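## Task

Nests N1, N2, N3 and N4 each hold one of the plates E01, E07, E10 and E70, and only their ID labels tell which is where. First build a stack in rack S1 with E01 at the bottom, then E07, then E10 on top: the bottom plate must rest flat on the rack floor, the upper two must be seated fully inside the plate below, and every plate's labelled short end must point to the rack's front (the side toward the viewer). Next release the plates and push the START key on post KP until it latches. Then return all four plates so each one sits in its original nest, flat and within the locators, with well A1 at the nest corner marked A1, while START stays latched. Anything held in place only by the robot at the end does not count; open the gripper and withdraw when finished.

## Robot and tools

Robot: one four-axis SCARA-style arm (lift, shoulder, elbow, wrist yaw) with a two-finger parallel gripper that always stays level; it cannot tilt. The commanded point, end_effector_position, is the midpoint between the two rubber pads, about 2 to 3 cm behind the fingertips. The fingers point along the gripper's +x axis and close along its y axis. The fingertips never touch each other, so a key is pushed with a single fingertip.

Frames: the scene frame has its origin on the table top directly beneath the arm base, +z up, and +y to the left when looking along +x. Motion offsets are given in the gripper's own axes, not the scene frame.

execute_actions(actions): a list of actions run in sequence. Each action is a table of up to 15 rows, one row per control step (1/30 s); a shorter table repeats its final row until 15 steps have passed, so one action lasts 0.5 s. There is only one arm, so each row is a single list of 5 numbers, each in [-1, 1]: dx, dy, dz, rz, opening. dx, dy, dz, rz are an offset from the gripper's measured pose at the start of that action (for a call's first action, the pose in the latest result), expressed in gripper axes; every row is relative to that same start pose, not to the row before. Scale: 1.0 equals 0.6 m for dx, dy, dz and 180 degrees for rz; positive rz turns from +x toward +y. opening is absolute, not an offset: +1 is fully open (0.140 m), -1 is closed (pads still 0.066 m apart). Going from fully open to closed takes at least about 0.6 s. An empty list just returns state and images. Each step the target is clipped to within 70 mm and 16 degrees of the measured pose, and after an action the arm goes no further than the last clipped pose, so a big displacement needs several actions.

move(target, speed, blocking): drives the gripper in a straight path toward one target. target is one 5-number row laid out as above: an offset in gripper axes from the pose in the most recent result that shows one, same scale, plus an absolute opening that is sent as the move begins. speed is the path's top speed in m/s, 0.002 to 0.5, default 0.25; turning is capped at twice that value in rad/s. Paths last 0.5 to 10 s; longer ones stop short. The path ignores obstacles and the real hand may lag, stray, or overshoot speed, especially with the arm almost straight. With blocking=false a result returns after 0.5 s while the arm keeps going; use wait(0) to check, and call wait or stop before sending any other motion. The result adds a move: line giving the ending (done = settled near target; off_target, moving, held, fault) and which limits acted (paced = the sent pose was clipped; held = a check blocked some steps, after which the arm may move much faster), plus the distance from target.

wait(seconds): 0 to 10; the arm keeps its last command and a running move continues. stop(): brakes a running move; braking needs room and the fingers keep moving. zoom_image(camera, region): camera is cam_head_left, cam_head_right or cam_wrist (each 504x504); region is [x0, y0, x1, y1] in pixels from the top-left, at most 504 by 504. finished_scene(scene): ends the current scene, given its number; it cannot be undone.

Results: the state line gives end_effector_position (m) and end_effector_quat_wxyz in the scene frame; the printed position can be somewhat off, more so at long reach. Joint positions lists lift (m, 0.000 to 0.550), shoulder (rad, -2.000 to 2.000), elbow (rad, -2.800 to 2.800), wrist yaw (rad, -12.566 to 12.566), then the pad gap in m. Keep the elbow more than 0.4 rad away from 0 or the arm may fold and fault. Hand target is the pose the controller is currently heading for. A pose unreachable line means a clearance check altered or blocked the command. grip_measured is the measured opening on the command scale (may be off by about 1 mm throughout a scene); to hold something, command about 0.04 below grip_measured, less for a lighter grip. Pads push up to roughly 18 N each; fast closing can squeeze harder.

Labels: on every labelled item, well A1 lies at the labelled short end, in the corner farther from the labelled long side.

Things to avoid: do not press START (lighting it already counts) until the stack is exactly right and the plate not in the list is correctly in its nest. Small drops of a few millimetres when setting a plate down are fine; longer falls fail the task. Never push or knock anything off the table. Contacts hit harder at higher speed and when the target lies far beyond the contact point. If a joint reaches its load limit (lift 52.8 N, shoulder 7.92 N m, elbow 3.96 N m, wrist yaw 1.32 N m, including held weight) the arm halts for 10 s and the rest of the call is dropped. Holding loads heats the motors: a MOTOR HOT line appears at 85 °C and at 100 °C an OVER-TEMPERATURE FAULT brakes the arm until it cools. Loose objects may occasionally get a brief nudge.

Each tool is called as name([rows], argument=value, ...), one row to a line, values as JSON.

## Session

I'll start by looking at the scene.

execute_actions(actions=[])

Scene clock: 0.00 s.
end_effector_position=(+0.7584, +0.1695, +0.3787) grip_measured=+1.00 end_effector_quat_wxyz=(+0.994, +0.000, +0.000, +0.107)
Joint positions: [ 0.374  0.718  2.236 -2.74   0.14 ]
Hand target: +0.758, +0.169, +0.379; +0.994, +0.000, +0.000, +0.107

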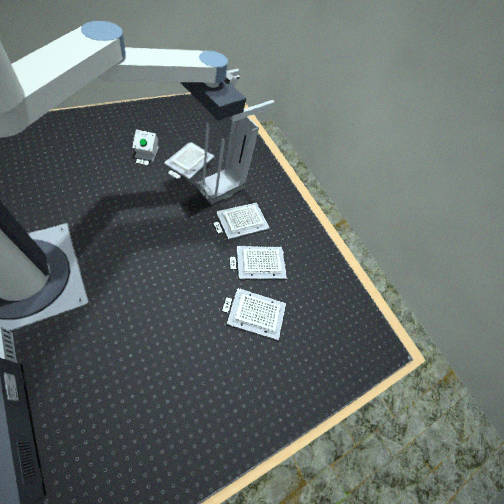

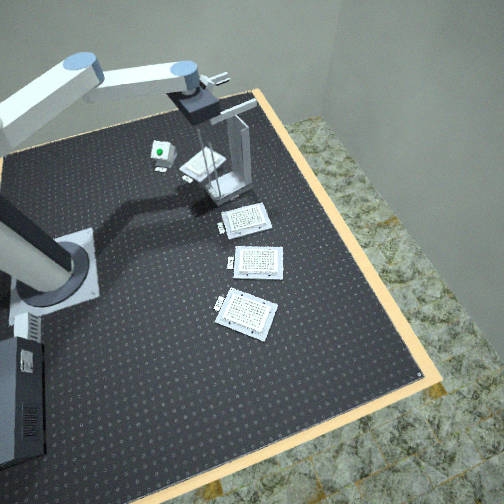

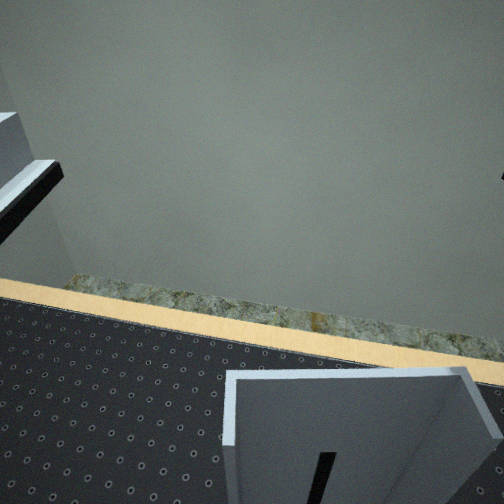

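zoom_image(camera="cam_head_left", region=[120, 100, 300, 350])

zoom_image(camera="cam_head_right", region=[130, 90, 300, 350])

Region (120, 100, 300, 350) of cam_head_left's 504x504 image, scaled by 2.016, with more detail than that image has; it fills the left 363 columns of this view, and the rest is white.

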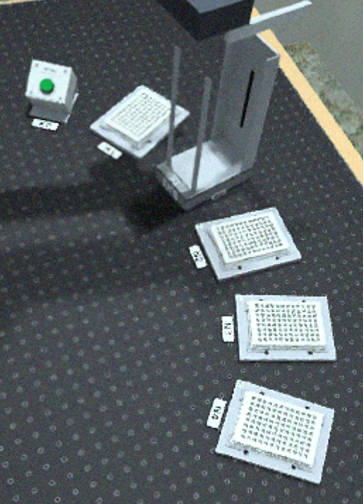

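Region (130, 90, 300, 350) of cam_head_right's 504x504 image, scaled by 1.938, with more detail than that image has; it fills the left 330 columns of this view, and the rest is white.

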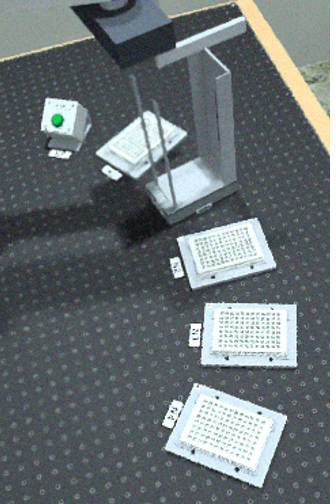

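zoom_image(camera="cam_head_left", region=[205, 190, 305, 290])

zoom_image(camera="cam_head_left", region=[210, 270, 300, 350])

zoom_image(camera="cam_head_left", region=[120, 110, 270, 210])

Region (205, 190, 305, 290) of cam_head_left's 504x504 image, scaled by 5.040, with more detail than that image has.

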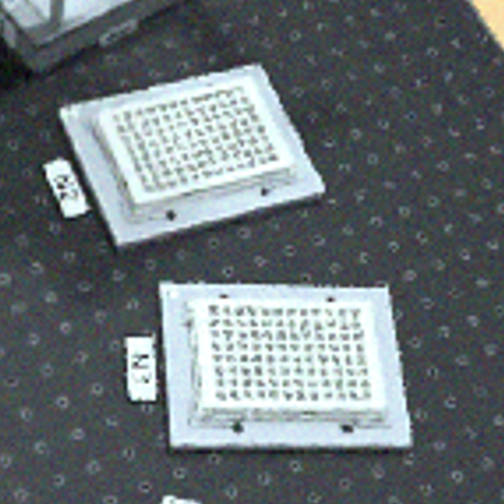

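Region (210, 270, 300, 350) of cam_head_left's 504x504 image, scaled by 5.600, with more detail than that image has.

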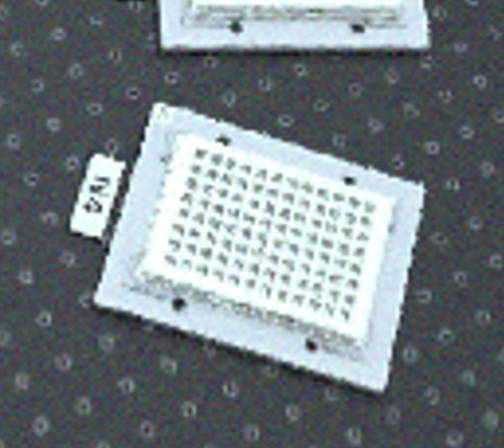

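Region (120, 110, 270, 210) of cam_head_left's 504x504 image, scaled by 3.360, with more detail than that image has.

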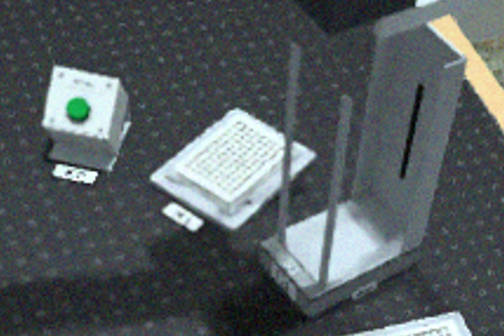

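move(target=[-0.5208, -0.2458, 0, -0.1126, 1], speed=0.4)

Scene clock: 35.77 s.
end_effector_position=(+0.4845, -0.0414, +0.3787) grip_measured=+1.00 end_effector_quat_wxyz=(+0.998, +0.000, +0.000, -0.070)
Joint positions: [ 0.374  0.892  0.658 -1.69   0.14 ]
Hand target: +0.485, -0.041, +0.379; +0.998, +0.000, +0.000, -0.069
Off the commanded pose: 0.000 m, 0 deg.
move: done; limits=paced
camera_calibration (this result's frames):
cam_wrist: T_world_to_cam=[[-0.133718, -0.991018, -0.0014632, 0.0342851], [-0.595494, 0.0815297, -0.799212, 0.582366], [0.792153, -0.105997, -0.601047, -0.0647235], [0, 0, 0, 1]] pos_world=[0.402651, -0.0203635, 0.426583]

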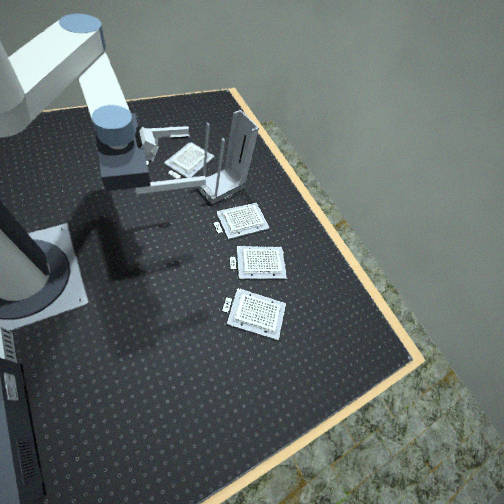

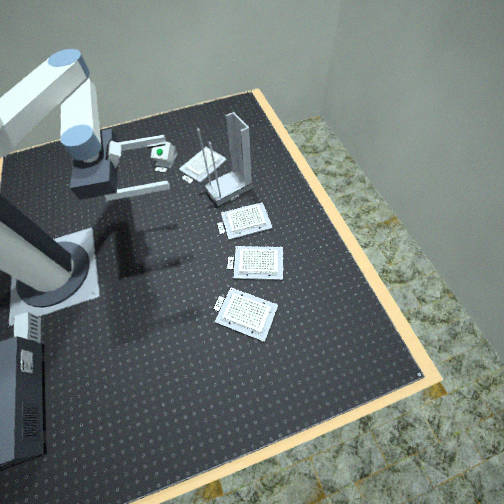

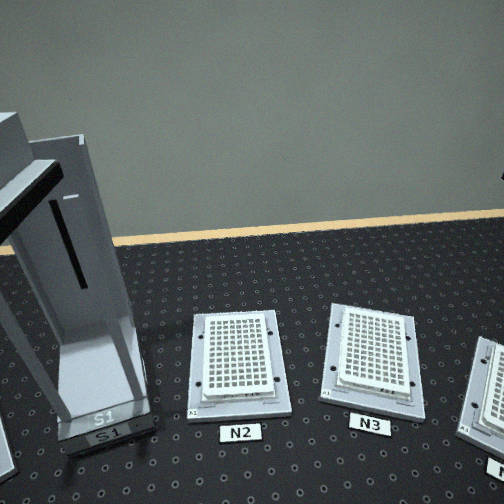

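zoom_image(camera="cam_wrist", region=[170, 290, 440, 450])

Region (170, 290, 440, 450) of cam_wrist's 504x504 image, scaled by 1.867, with more detail than that image has; it fills the top 299 rows of this view, and the rest is white.

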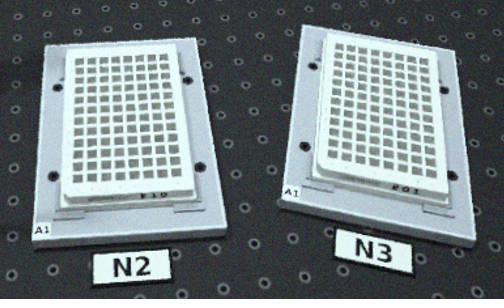

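move(target=[0, 0, -0.45, 0, 1], speed=0.4)

Scene clock: 40.50 s.
end_effector_position=(+0.4845, -0.0414, +0.1086) grip_measured=+1.00 end_effector_quat_wxyz=(+0.998, +0.000, +0.000, -0.070)
Joint positions: [ 0.104  0.892  0.658 -1.69   0.14 ]
Hand target: +0.485, -0.041, +0.109; +0.998, +0.000, +0.000, -0.070
Off the commanded pose: 0.000 m, 0 deg.
move: done
camera_calibration (this result's frames):
cam_wrist: T_world_to_cam=[[-0.133729, -0.991017, -0.0014632, 0.0338943], [-0.595493, 0.0815366, -0.799212, 0.366527], [0.792152, -0.106007, -0.601047, -0.227036], [0, 0, 0, 1]] pos_world=[0.402644, -0.0203629, 0.156523]

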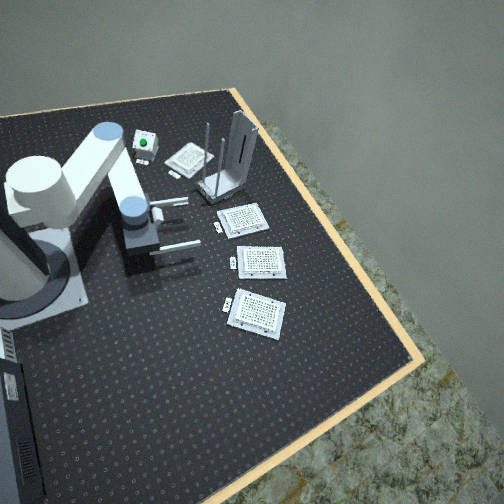

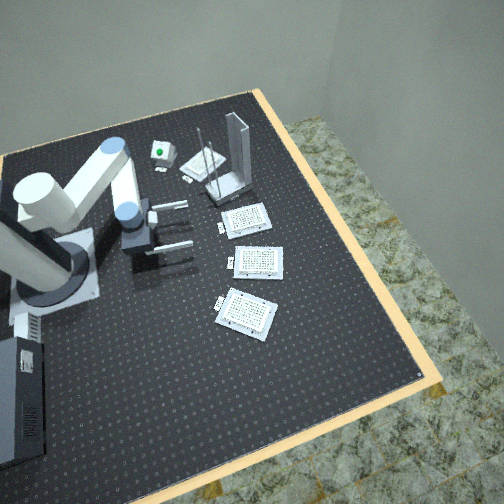

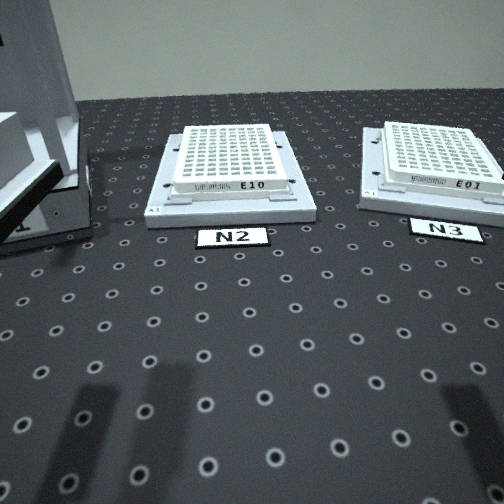

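move(target=[-0.0352, -0.3662, 0, -0.2033, 1], speed=0.4)

Scene clock: 46.43 s.
end_effector_position=(+0.4332, -0.2560, +0.1086) grip_measured=+1.00 end_effector_quat_wxyz=(+0.925, +0.000, +0.000, -0.379)
Joint positions: [ 0.104  0.187  0.877 -1.841  0.14 ]
Hand target: +0.433, -0.256, +0.109; +0.925, +0.000, +0.000, -0.379
Off the commanded pose: 0.000 m, 0 deg.
move: done
camera_calibration (this result's frames):
cam_wrist: T_world_to_cam=[[-0.697976, -0.716119, -0.0014632, 0.129181], [-0.429606, 0.420355, -0.799212, 0.368368], [0.572946, -0.557203, -0.601047, -0.229715], [0, 0, 0, 1]] pos_world=[0.380032, -0.190334, 0.156524]

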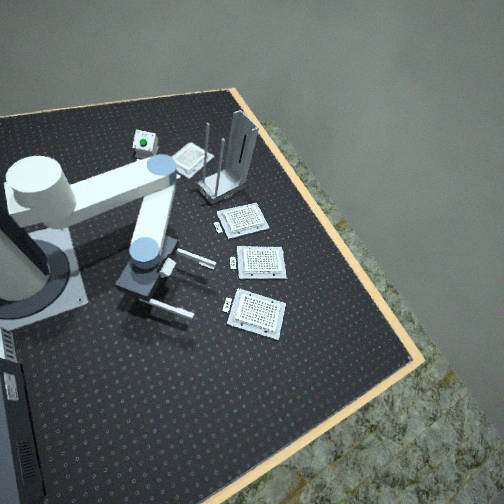

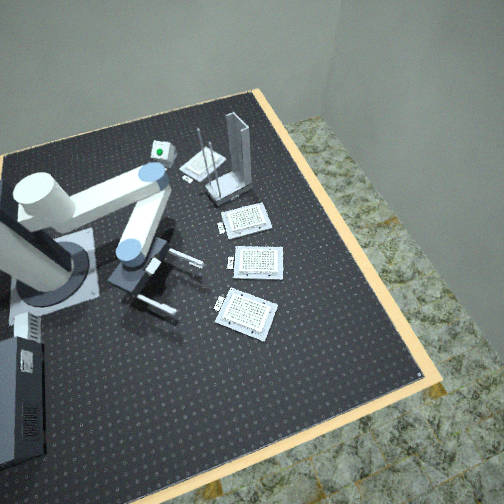

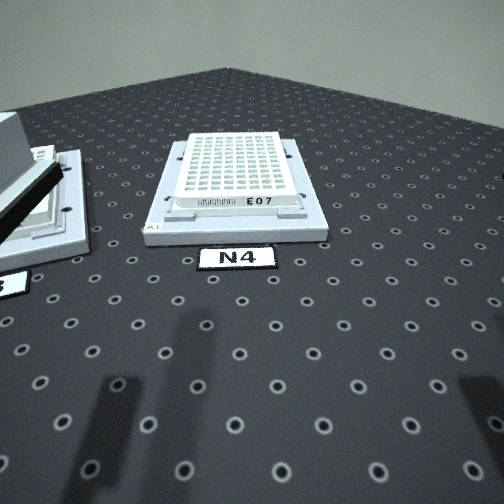

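zoom_image(camera="cam_wrist", region=[130, 120, 340, 280])

Region (130, 120, 340, 280) of cam_wrist's 504x504 image, scaled by 2.400, with more detail than that image has; it fills the top 384 rows of this view, and the rest is white.

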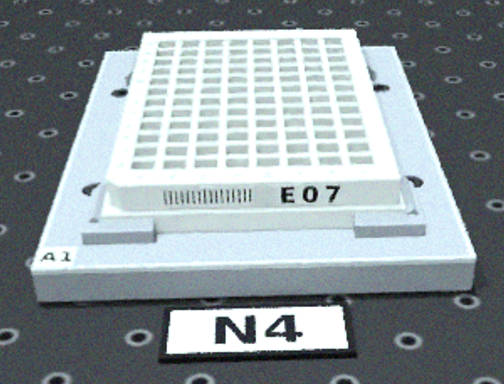

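move(target=[-0.062, 0.2162, 0, 0.1012, 1], speed=0.4)

Scene clock: 68.50 s.
end_effector_position=(+0.4977, -0.1375, +0.1086) grip_measured=+1.00 end_effector_quat_wxyz=(+0.974, +0.000, +0.000, -0.228)
Joint positions: [ 0.104  0.62   0.823 -1.902  0.14 ]
Hand target: +0.498, -0.138, +0.109; +0.974, +0.000, +0.000, -0.228
Off the commanded pose: 0.000 m, 0 deg.
move: done
camera_calibration (this result's frames):
cam_wrist: T_world_to_cam=[[-0.438599, -0.898682, -0.0014632, 0.104952], [-0.539638, 0.26467, -0.799212, 0.379606], [0.718625, -0.349744, -0.601047, -0.2446], [0, 0, 0, 1]] pos_world=[0.426658, -0.091699, 0.156524]

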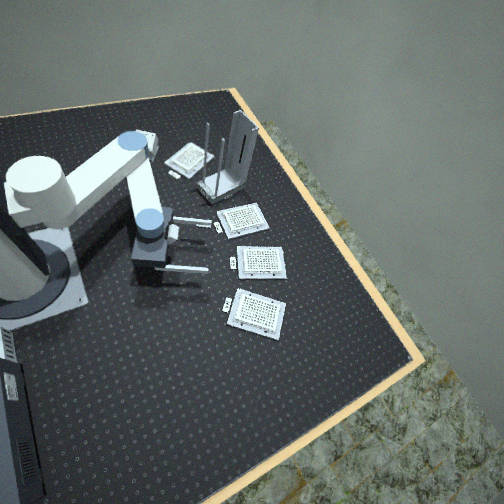

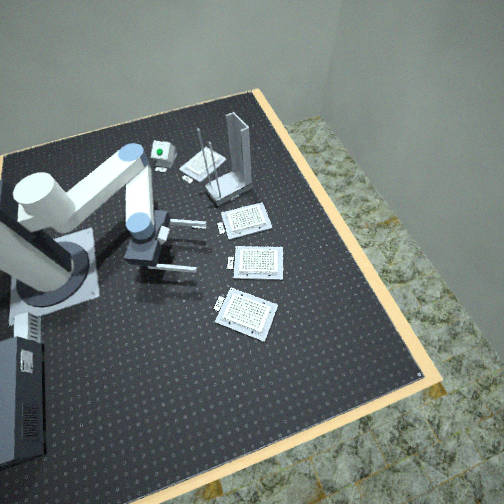

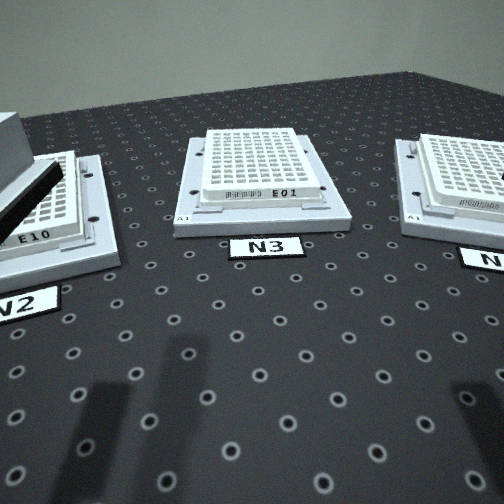

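zoom_image(camera="cam_wrist", region=[160, 115, 360, 265])

Region (160, 115, 360, 265) of cam_wrist's 504x504 image, scaled by 2.520, with more detail than that image has; it fills the top 378 rows of this view, and the rest is white.

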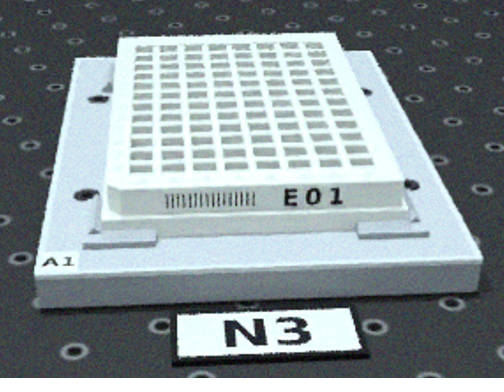

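move(target=[0.3493, 0.0103, -0.08, 0.0183, 1], speed=0.3)

Scene clock: 90.23 s.
end_effector_position=(+0.6884, -0.2248, +0.0606) grip_measured=+1.00 end_effector_quat_wxyz=(+0.980, +0.000, +0.000, -0.200)
Joint positions: [ 0.056  0.159  1.879 -2.44   0.14 ]
Hand target: +0.688, -0.225, +0.061; +0.980, +0.000, +0.000, -0.200
Off the commanded pose: 0.000 m, 0 deg.
move: done
camera_calibration (this result's frames):
cam_wrist: T_world_to_cam=[[-0.38614, -0.922439, -0.0014632, 0.0685118], [-0.553979, 0.233167, -0.799212, 0.470029], [0.737566, -0.307797, -0.601047, -0.444651], [0, 0, 0, 1]] pos_world=[0.614801, -0.18326, 0.108497]

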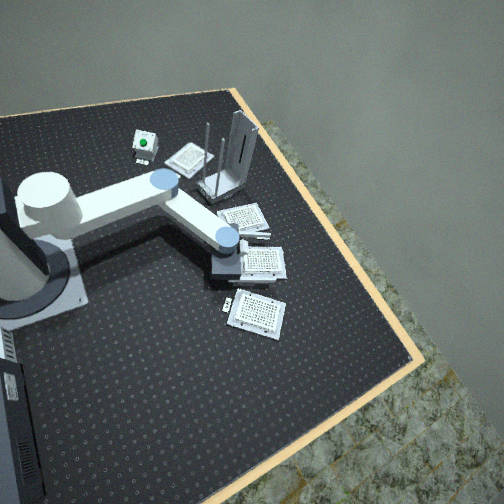

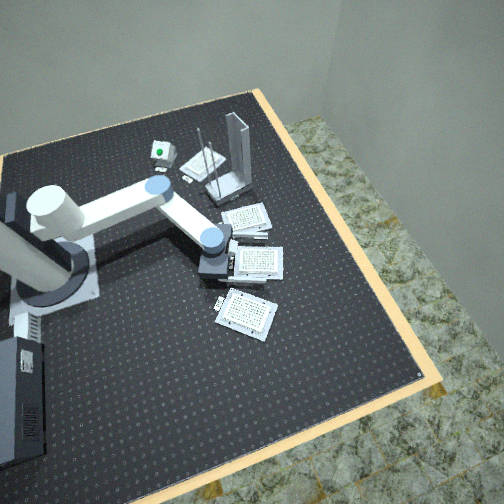

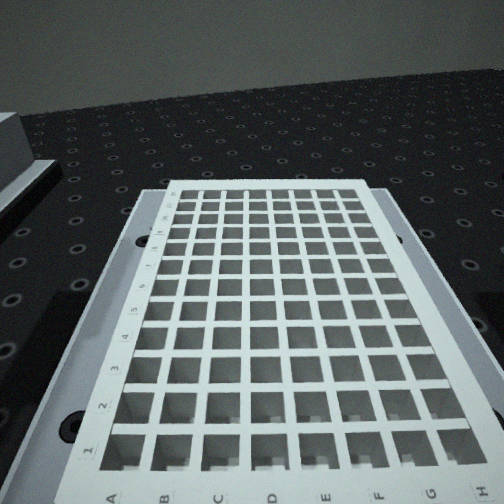

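move(target=[-0.0333, 0.002, -0.0427, 0, 1], speed=0.1)

zoom_image(camera="cam_head_left", region=[190, 210, 310, 300])

Scene clock: 107.00 s.
end_effector_position=(+0.6705, -0.2160, +0.0349) grip_measured=+1.00 end_effector_quat_wxyz=(+0.980, +0.000, +0.000, -0.200)
Joint positions: [ 0.03   0.216  1.753 -2.371  0.14 ]
Hand target: +0.670, -0.216, +0.035; +0.980, +0.000, +0.000, -0.200
Off the commanded pose: 0.000 m, 0 deg.
move: done
camera_calibration (this result's frames):
cam_wrist: T_world_to_cam=[[-0.386362, -0.922346, -0.0014632, 0.0699167], [-0.553923, 0.233301, -0.799212, 0.437491], [0.737492, -0.307975, -0.601047, -0.444113], [0, 0, 0, 1]] pos_world=[0.596879, -0.174356, 0.0828178]

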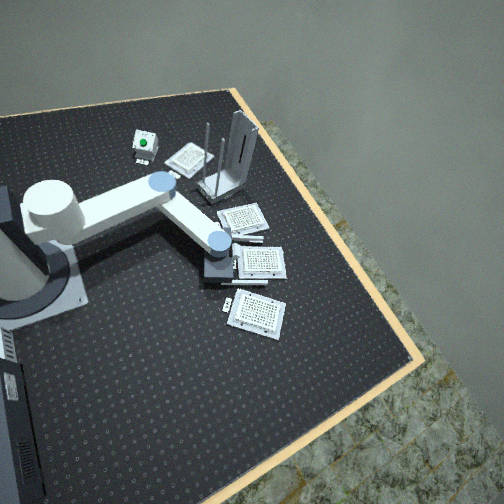

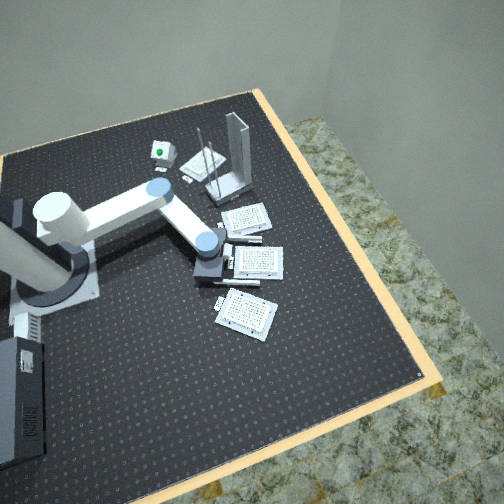

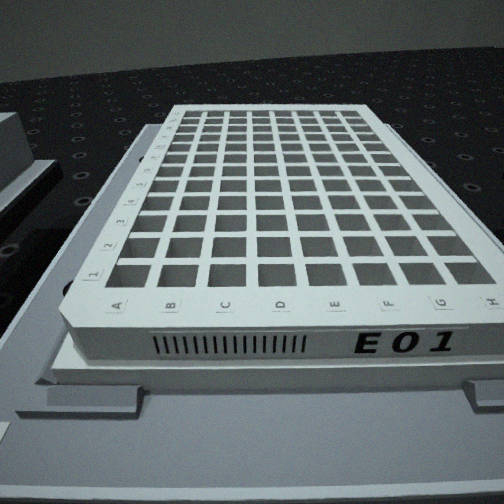

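Region (190, 210, 310, 300) of cam_head_left's 504x504 image, scaled by 4.200, with more detail than that image has; it fills the top 378 rows of this view, and the rest is white.

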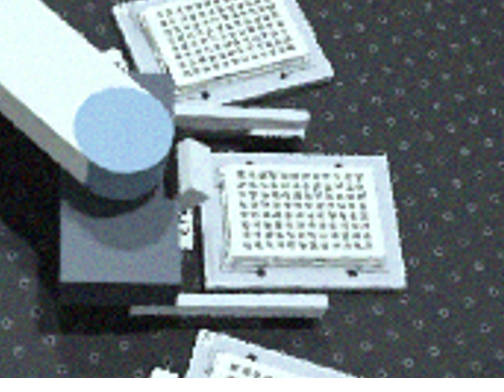

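execute_actions([
  [[0,0,0,0,-0.35]],
  [[0,0,0,0,-0.35]],
  [[0,0,0,0,-0.6]],
])

Scene clock: 113.80 s.
end_effector_position=(+0.6710, -0.2152, +0.0349) grip_measured=-0.56 end_effector_quat_wxyz=(+0.980, +0.000, +0.000, -0.198)
Joint positions: [ 0.03   0.217  1.754 -2.369  0.082]
Hand target: +0.670, -0.216, +0.035; +0.980, +0.000, +0.000, -0.200
Off the commanded pose: 0.001 m, 0 deg.
camera_calibration (this result's frames):
cam_wrist: T_world_to_cam=[[-0.382958, -0.923765, -0.0014632, 0.0682589], [-0.554779, 0.231256, -0.799212, 0.437732], [0.738622, -0.305253, -0.601047, -0.444428], [0, 0, 0, 1]] pos_world=[0.597249, -0.173836, 0.0828183]

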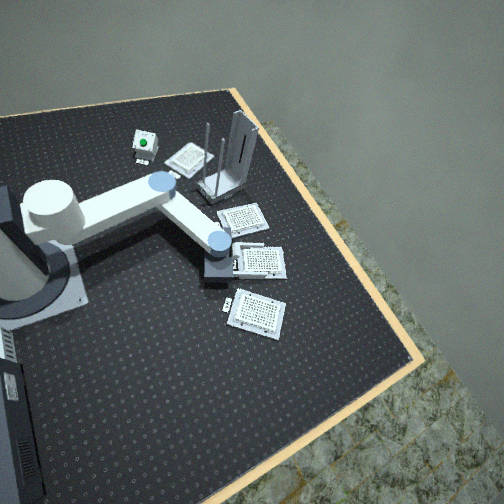

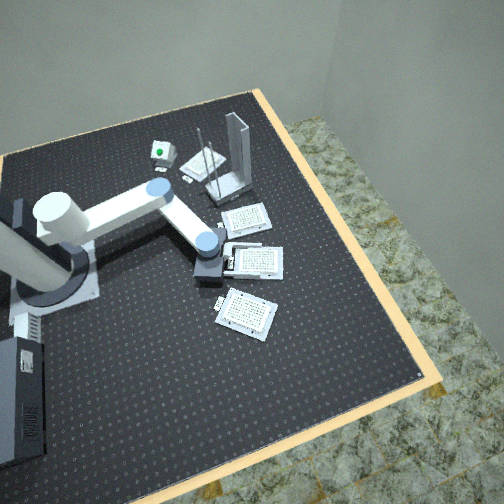

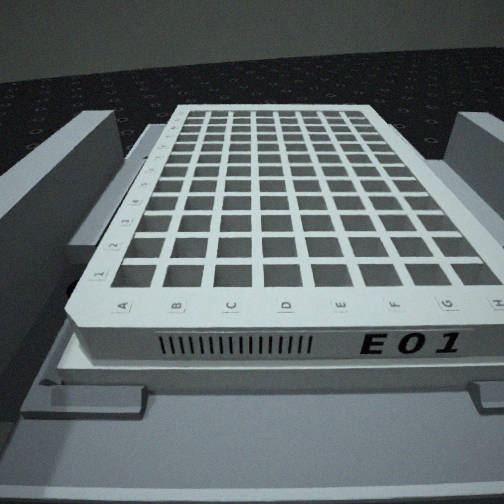

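move(target=[0, 0, 0.53, 0, -0.6], speed=0.3)

Scene clock: 134.23 s.
end_effector_position=(+0.6710, -0.2151, +0.3530) grip_measured=-0.56 end_effector_quat_wxyz=(+0.980, +0.000, +0.000, -0.198)
Joint positions: [ 0.348  0.217  1.754 -2.369  0.082]
Hand target: +0.671, -0.215, +0.353; +0.980, +0.000, +0.000, -0.198
Off the commanded pose: 0.000 m, 0 deg.
move: done
camera_calibration (this result's frames):
cam_wrist: T_world_to_cam=[[-0.382785, -0.923836, -0.0014632, 0.0686254], [-0.554823, 0.231152, -0.799212, 0.691931], [0.73868, -0.305114, -0.601047, -0.253283], [0, 0, 0, 1]] pos_world=[0.597262, -0.173823, 0.400865]

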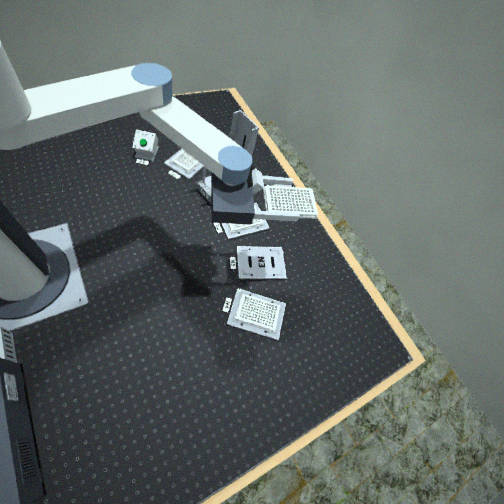

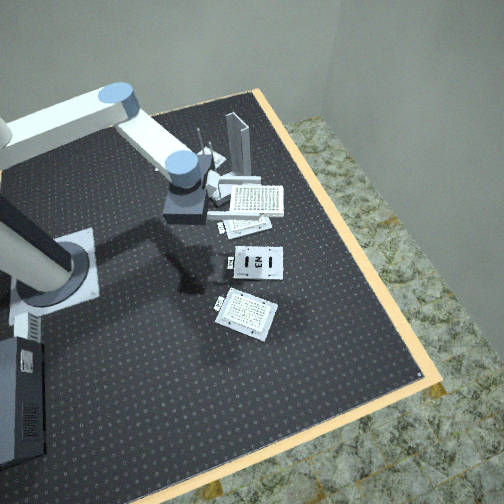

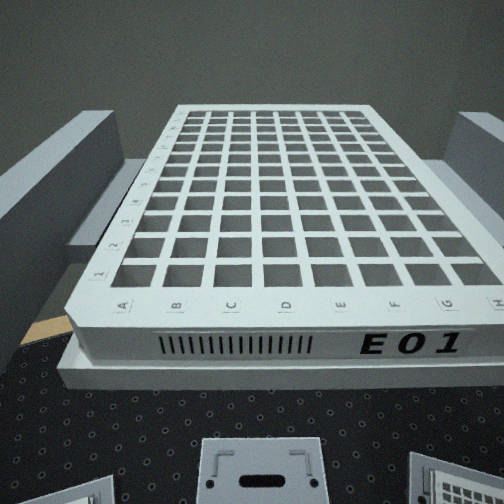

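move(target=[-0.2135, 0.525, 0.05, 0.1961, -0.6], speed=0.3)

Scene clock: 138.30 s.
end_effector_position=(+0.6749, +0.1250, +0.3830) grip_measured=-0.56 end_effector_quat_wxyz=(+0.994, +0.000, +0.000, +0.109)
Joint positions: [ 0.378  0.948  1.607 -2.337  0.082]
Hand target: +0.675, +0.125, +0.383; +0.994, +0.000, +0.000, +0.109
Off the commanded pose: 0.000 m, 0 deg.
move: done
camera_calibration (this result's frames):
cam_wrist: T_world_to_cam=[[0.222012, -0.975043, -0.0014632, -0.0173964], [-0.586308, -0.1323, -0.799212, 0.706141], [0.779073, 0.178293, -0.601047, -0.222029], [0, 0, 0, 1]] pos_world=[0.590855, 0.116047, 0.430881]

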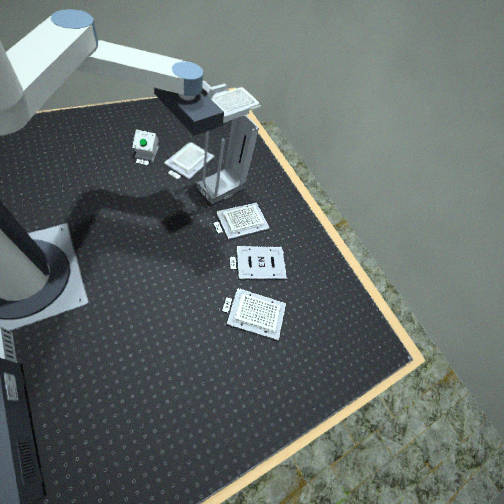

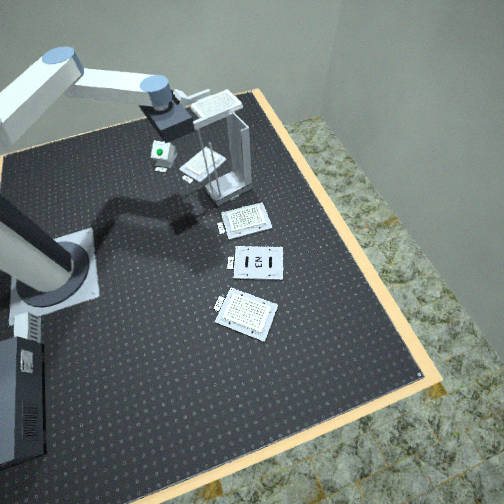

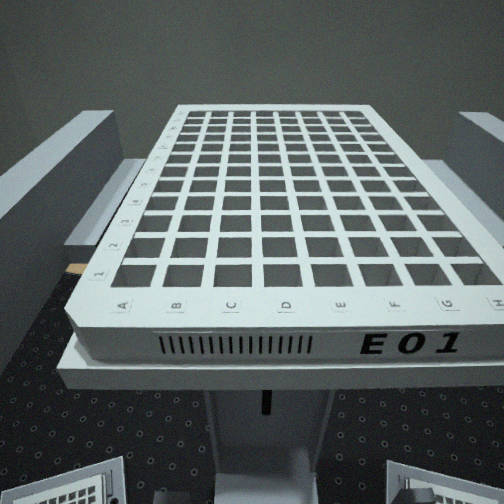

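move(target=[0.008, -0.004, -0.06, 0, -0.6], speed=0.1)

Scene clock: 143.47 s.
end_effector_position=(+0.6801, +0.1237, +0.3469) grip_measured=-0.56 end_effector_quat_wxyz=(+0.994, +0.000, +0.000, +0.109)
Joint positions: [ 0.342  0.93   1.634 -2.345  0.082]
Hand target: +0.680, +0.124, +0.347; +0.994, +0.000, +0.000, +0.109
Off the commanded pose: 0.000 m, 0 deg.
move: done
camera_calibration (this result's frames):
cam_wrist: T_world_to_cam=[[0.222184, -0.975004, -0.0014632, -0.0199708], [-0.586284, -0.132403, -0.799212, 0.680172], [0.779041, 0.17843, -0.601047, -0.247506], [0, 0, 0, 1]] pos_world=[0.596028, 0.114748, 0.39481]

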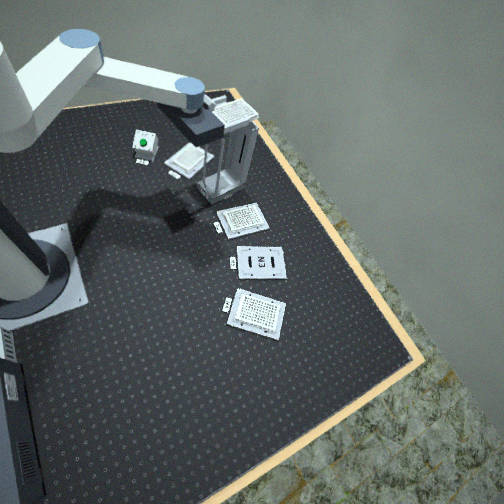

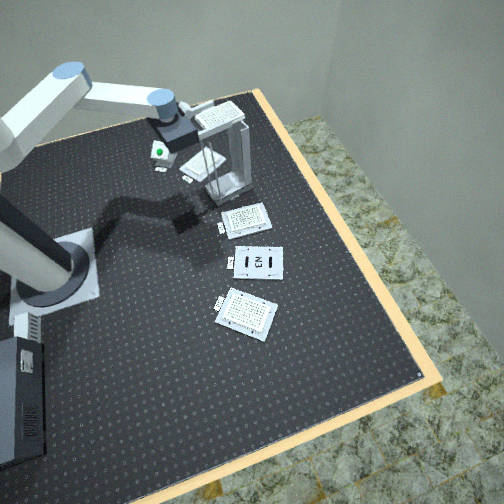

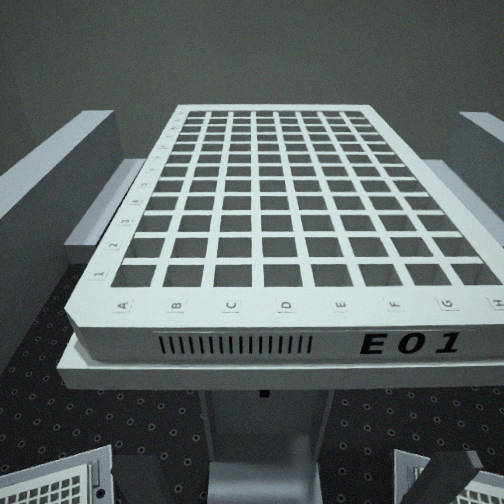

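zoom_image(camera="cam_wrist", region=[0, 340, 504, 504])

zoom_image(camera="cam_head_right", region=[140, 80, 280, 210])

Region (0, 340, 504, 504) of cam_wrist's 504x504 image, scaled by 1.000; it fills the top 164 rows of this view, and the rest is white.

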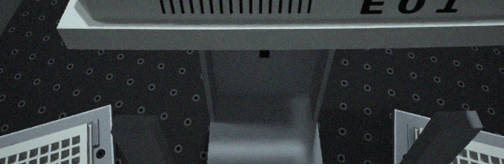

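Region (140, 80, 280, 210) of cam_head_right's 504x504 image, scaled by 3.600, with more detail than that image has; it fills the top 468 rows of this view, and the rest is white.

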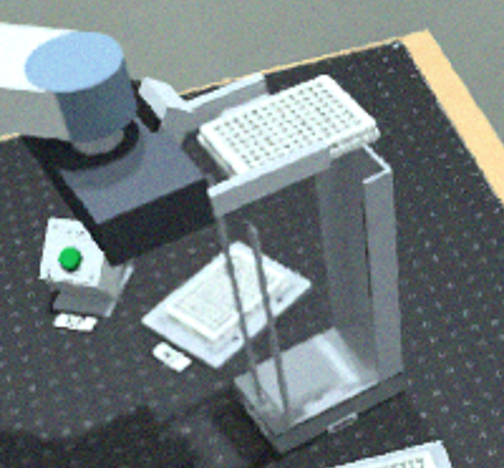

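move(target=[-0.0025, 0, -0.06, 0, -0.6], speed=0.05)

Scene clock: 152.70 s.
end_effector_position=(+0.6786, +0.1234, +0.3110) grip_measured=-0.56 end_effector_quat_wxyz=(+0.994, +0.000, +0.000, +0.109)
Joint positions: [ 0.306  0.934  1.625 -2.34   0.082]
Hand target: +0.679, +0.123, +0.311; +0.994, +0.000, +0.000, +0.109
Off the commanded pose: 0.000 m, 0 deg.
move: done
camera_calibration (this result's frames):
cam_wrist: T_world_to_cam=[[0.222526, -0.974926, -0.0014632, -0.0202695], [-0.586238, -0.132609, -0.799212, 0.650523], [0.778979, 0.178703, -0.601047, -0.267874], [0, 0, 0, 1]] pos_world=[0.59454, 0.114374, 0.358872]

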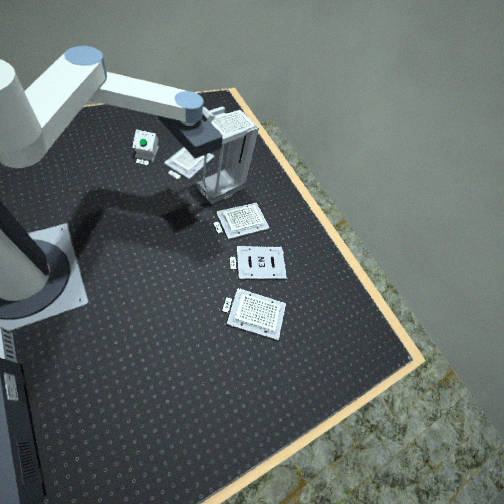

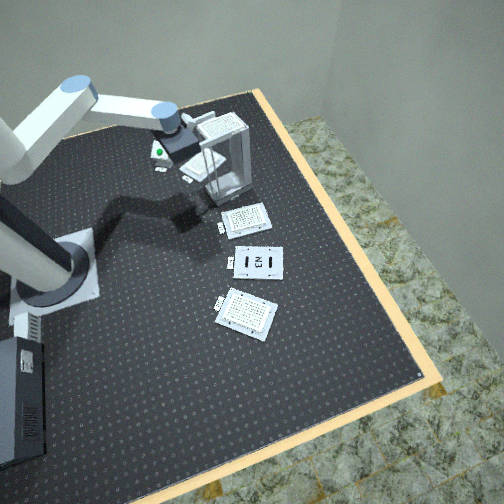

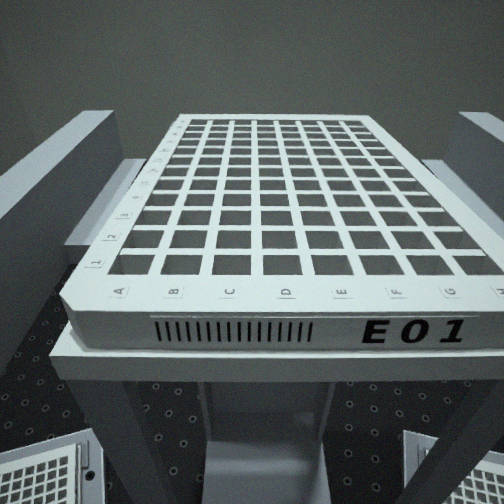

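move(target=[0, 0, 0.03, 0, -0.6], speed=0.05)

Scene clock: 157.03 s.
end_effector_position=(+0.6786, +0.1234, +0.3290) grip_measured=-0.56 end_effector_quat_wxyz=(+0.994, +0.000, +0.000, +0.109)
Joint positions: [ 0.324  0.934  1.625 -2.339  0.082]
Hand target: +0.679, +0.123, +0.329; +0.994, +0.000, +0.000, +0.109
Off the commanded pose: 0.000 m, 0 deg.
move: done
camera_calibration (this result's frames):
cam_wrist: T_world_to_cam=[[0.222743, -0.974876, -0.0014632, -0.020374], [-0.586208, -0.132739, -0.799212, 0.664936], [0.778939, 0.178877, -0.601047, -0.257013], [0, 0, 0, 1]] pos_world=[0.594527, 0.114375, 0.376918]

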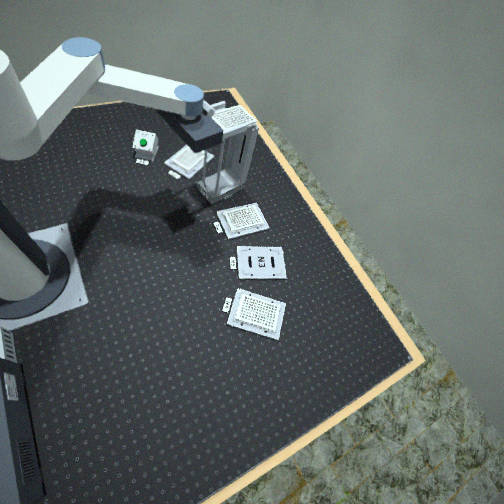

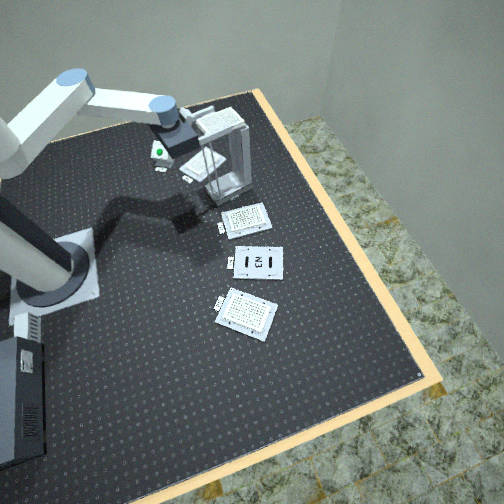

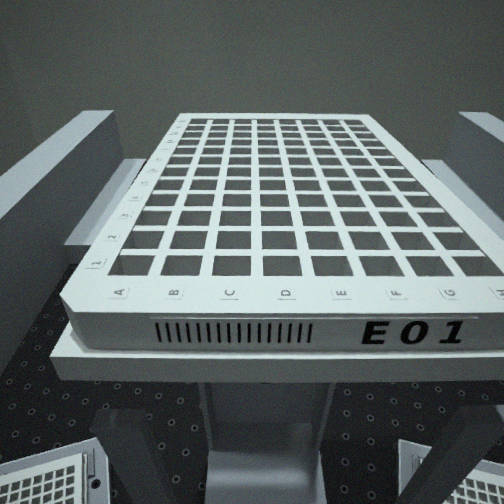

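move(target=[0.0117, 0, 0, 0, -0.6], speed=0.05)

move(target=[0, 0, -0.04, 0, -0.6], speed=0.03)

Scene clock: 162.63 s.
end_effector_position=(+0.6854, +0.1250, +0.3290) grip_measured=-0.56 end_effector_quat_wxyz=(+0.994, +0.000, +0.000, +0.110)
Joint positions: [ 0.324  0.916  1.665 -2.361  0.082]
Hand target: +0.685, +0.125, +0.329; +0.994, +0.000, +0.000, +0.109
Off the commanded pose: 0.000 m, 0 deg.
move: done
camera_calibration (this result's frames):
cam_wrist: T_world_to_cam=[[0.223024, -0.974812, -0.0014632, -0.0205483], [-0.58617, -0.132908, -0.799212, 0.66914], [0.778887, 0.179101, -0.601047, -0.262604], [0, 0, 0, 1]] pos_world=[0.601352, 0.115936, 0.376917]

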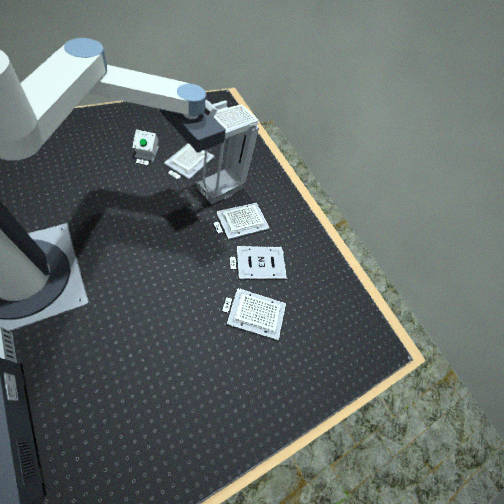

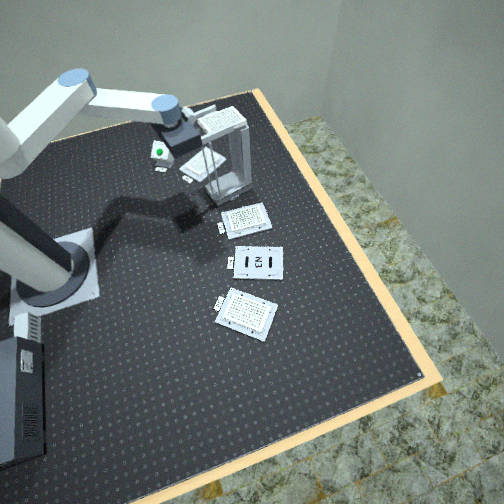

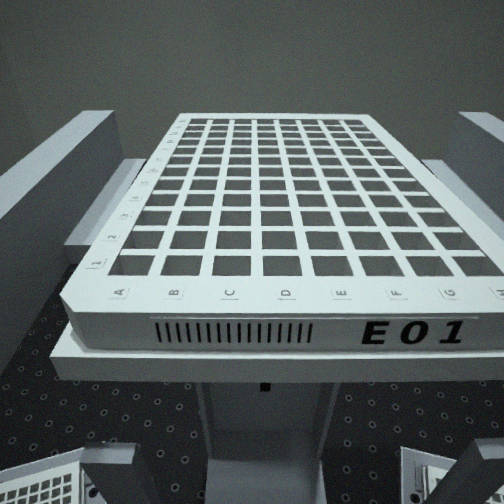

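Scene clock: 163.67 s.
end_effector_position=(+0.6853, +0.1250, +0.3052) grip_measured=-0.56 end_effector_quat_wxyz=(+0.994, +0.000, +0.000, +0.110)
Joint positions: [ 0.3    0.916  1.665 -2.361  0.082]
Hand target: +0.685, +0.125, +0.305; +0.994, +0.000, +0.000, +0.110
Off the commanded pose: 0.000 m, 0 deg.
move: done
camera_calibration (this result's frames):
cam_wrist: T_world_to_cam=[[0.223408, -0.974724, -0.0014632, -0.0208045], [-0.586118, -0.133139, -0.799212, 0.650074], [0.778817, 0.179408, -0.601047, -0.276863], [0, 0, 0, 1]] pos_world=[0.601293, 0.115943, 0.353109]

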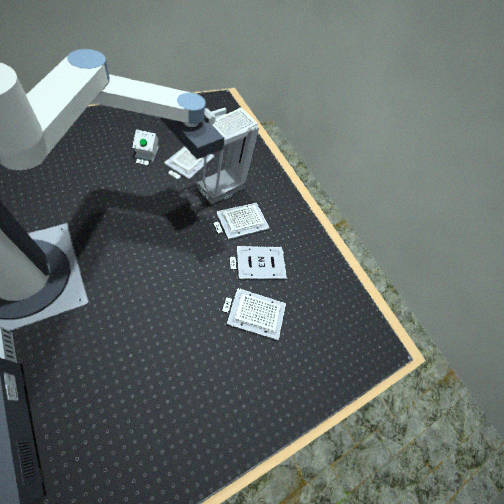

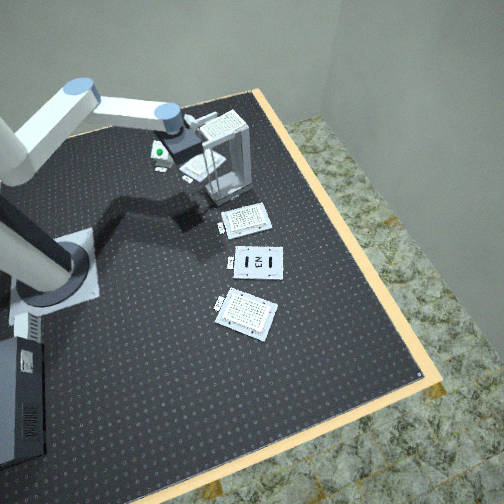

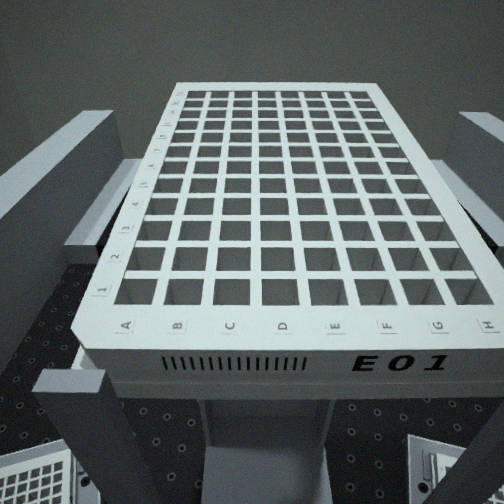

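zoom_image(camera="cam_head_right", region=[180, 95, 260, 155])

zoom_image(camera="cam_head_left", region=[195, 95, 270, 150])

Region (180, 95, 260, 155) of cam_head_right's 504x504 image, scaled by 6.300, with more detail than that image has; it fills the top 378 rows of this view, and the rest is white.

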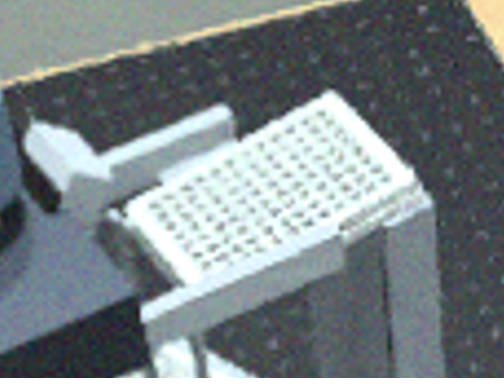

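Region (195, 95, 270, 150) of cam_head_left's 504x504 image, scaled by 6.720, with more detail than that image has; it fills the top 370 rows of this view, and the rest is white.

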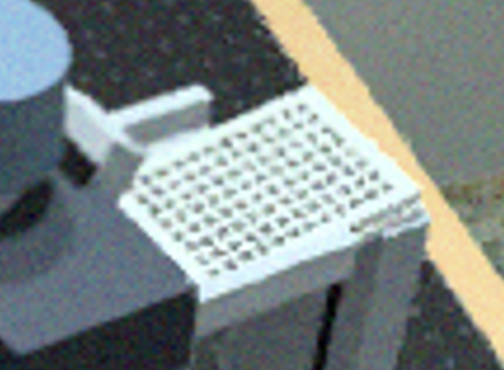

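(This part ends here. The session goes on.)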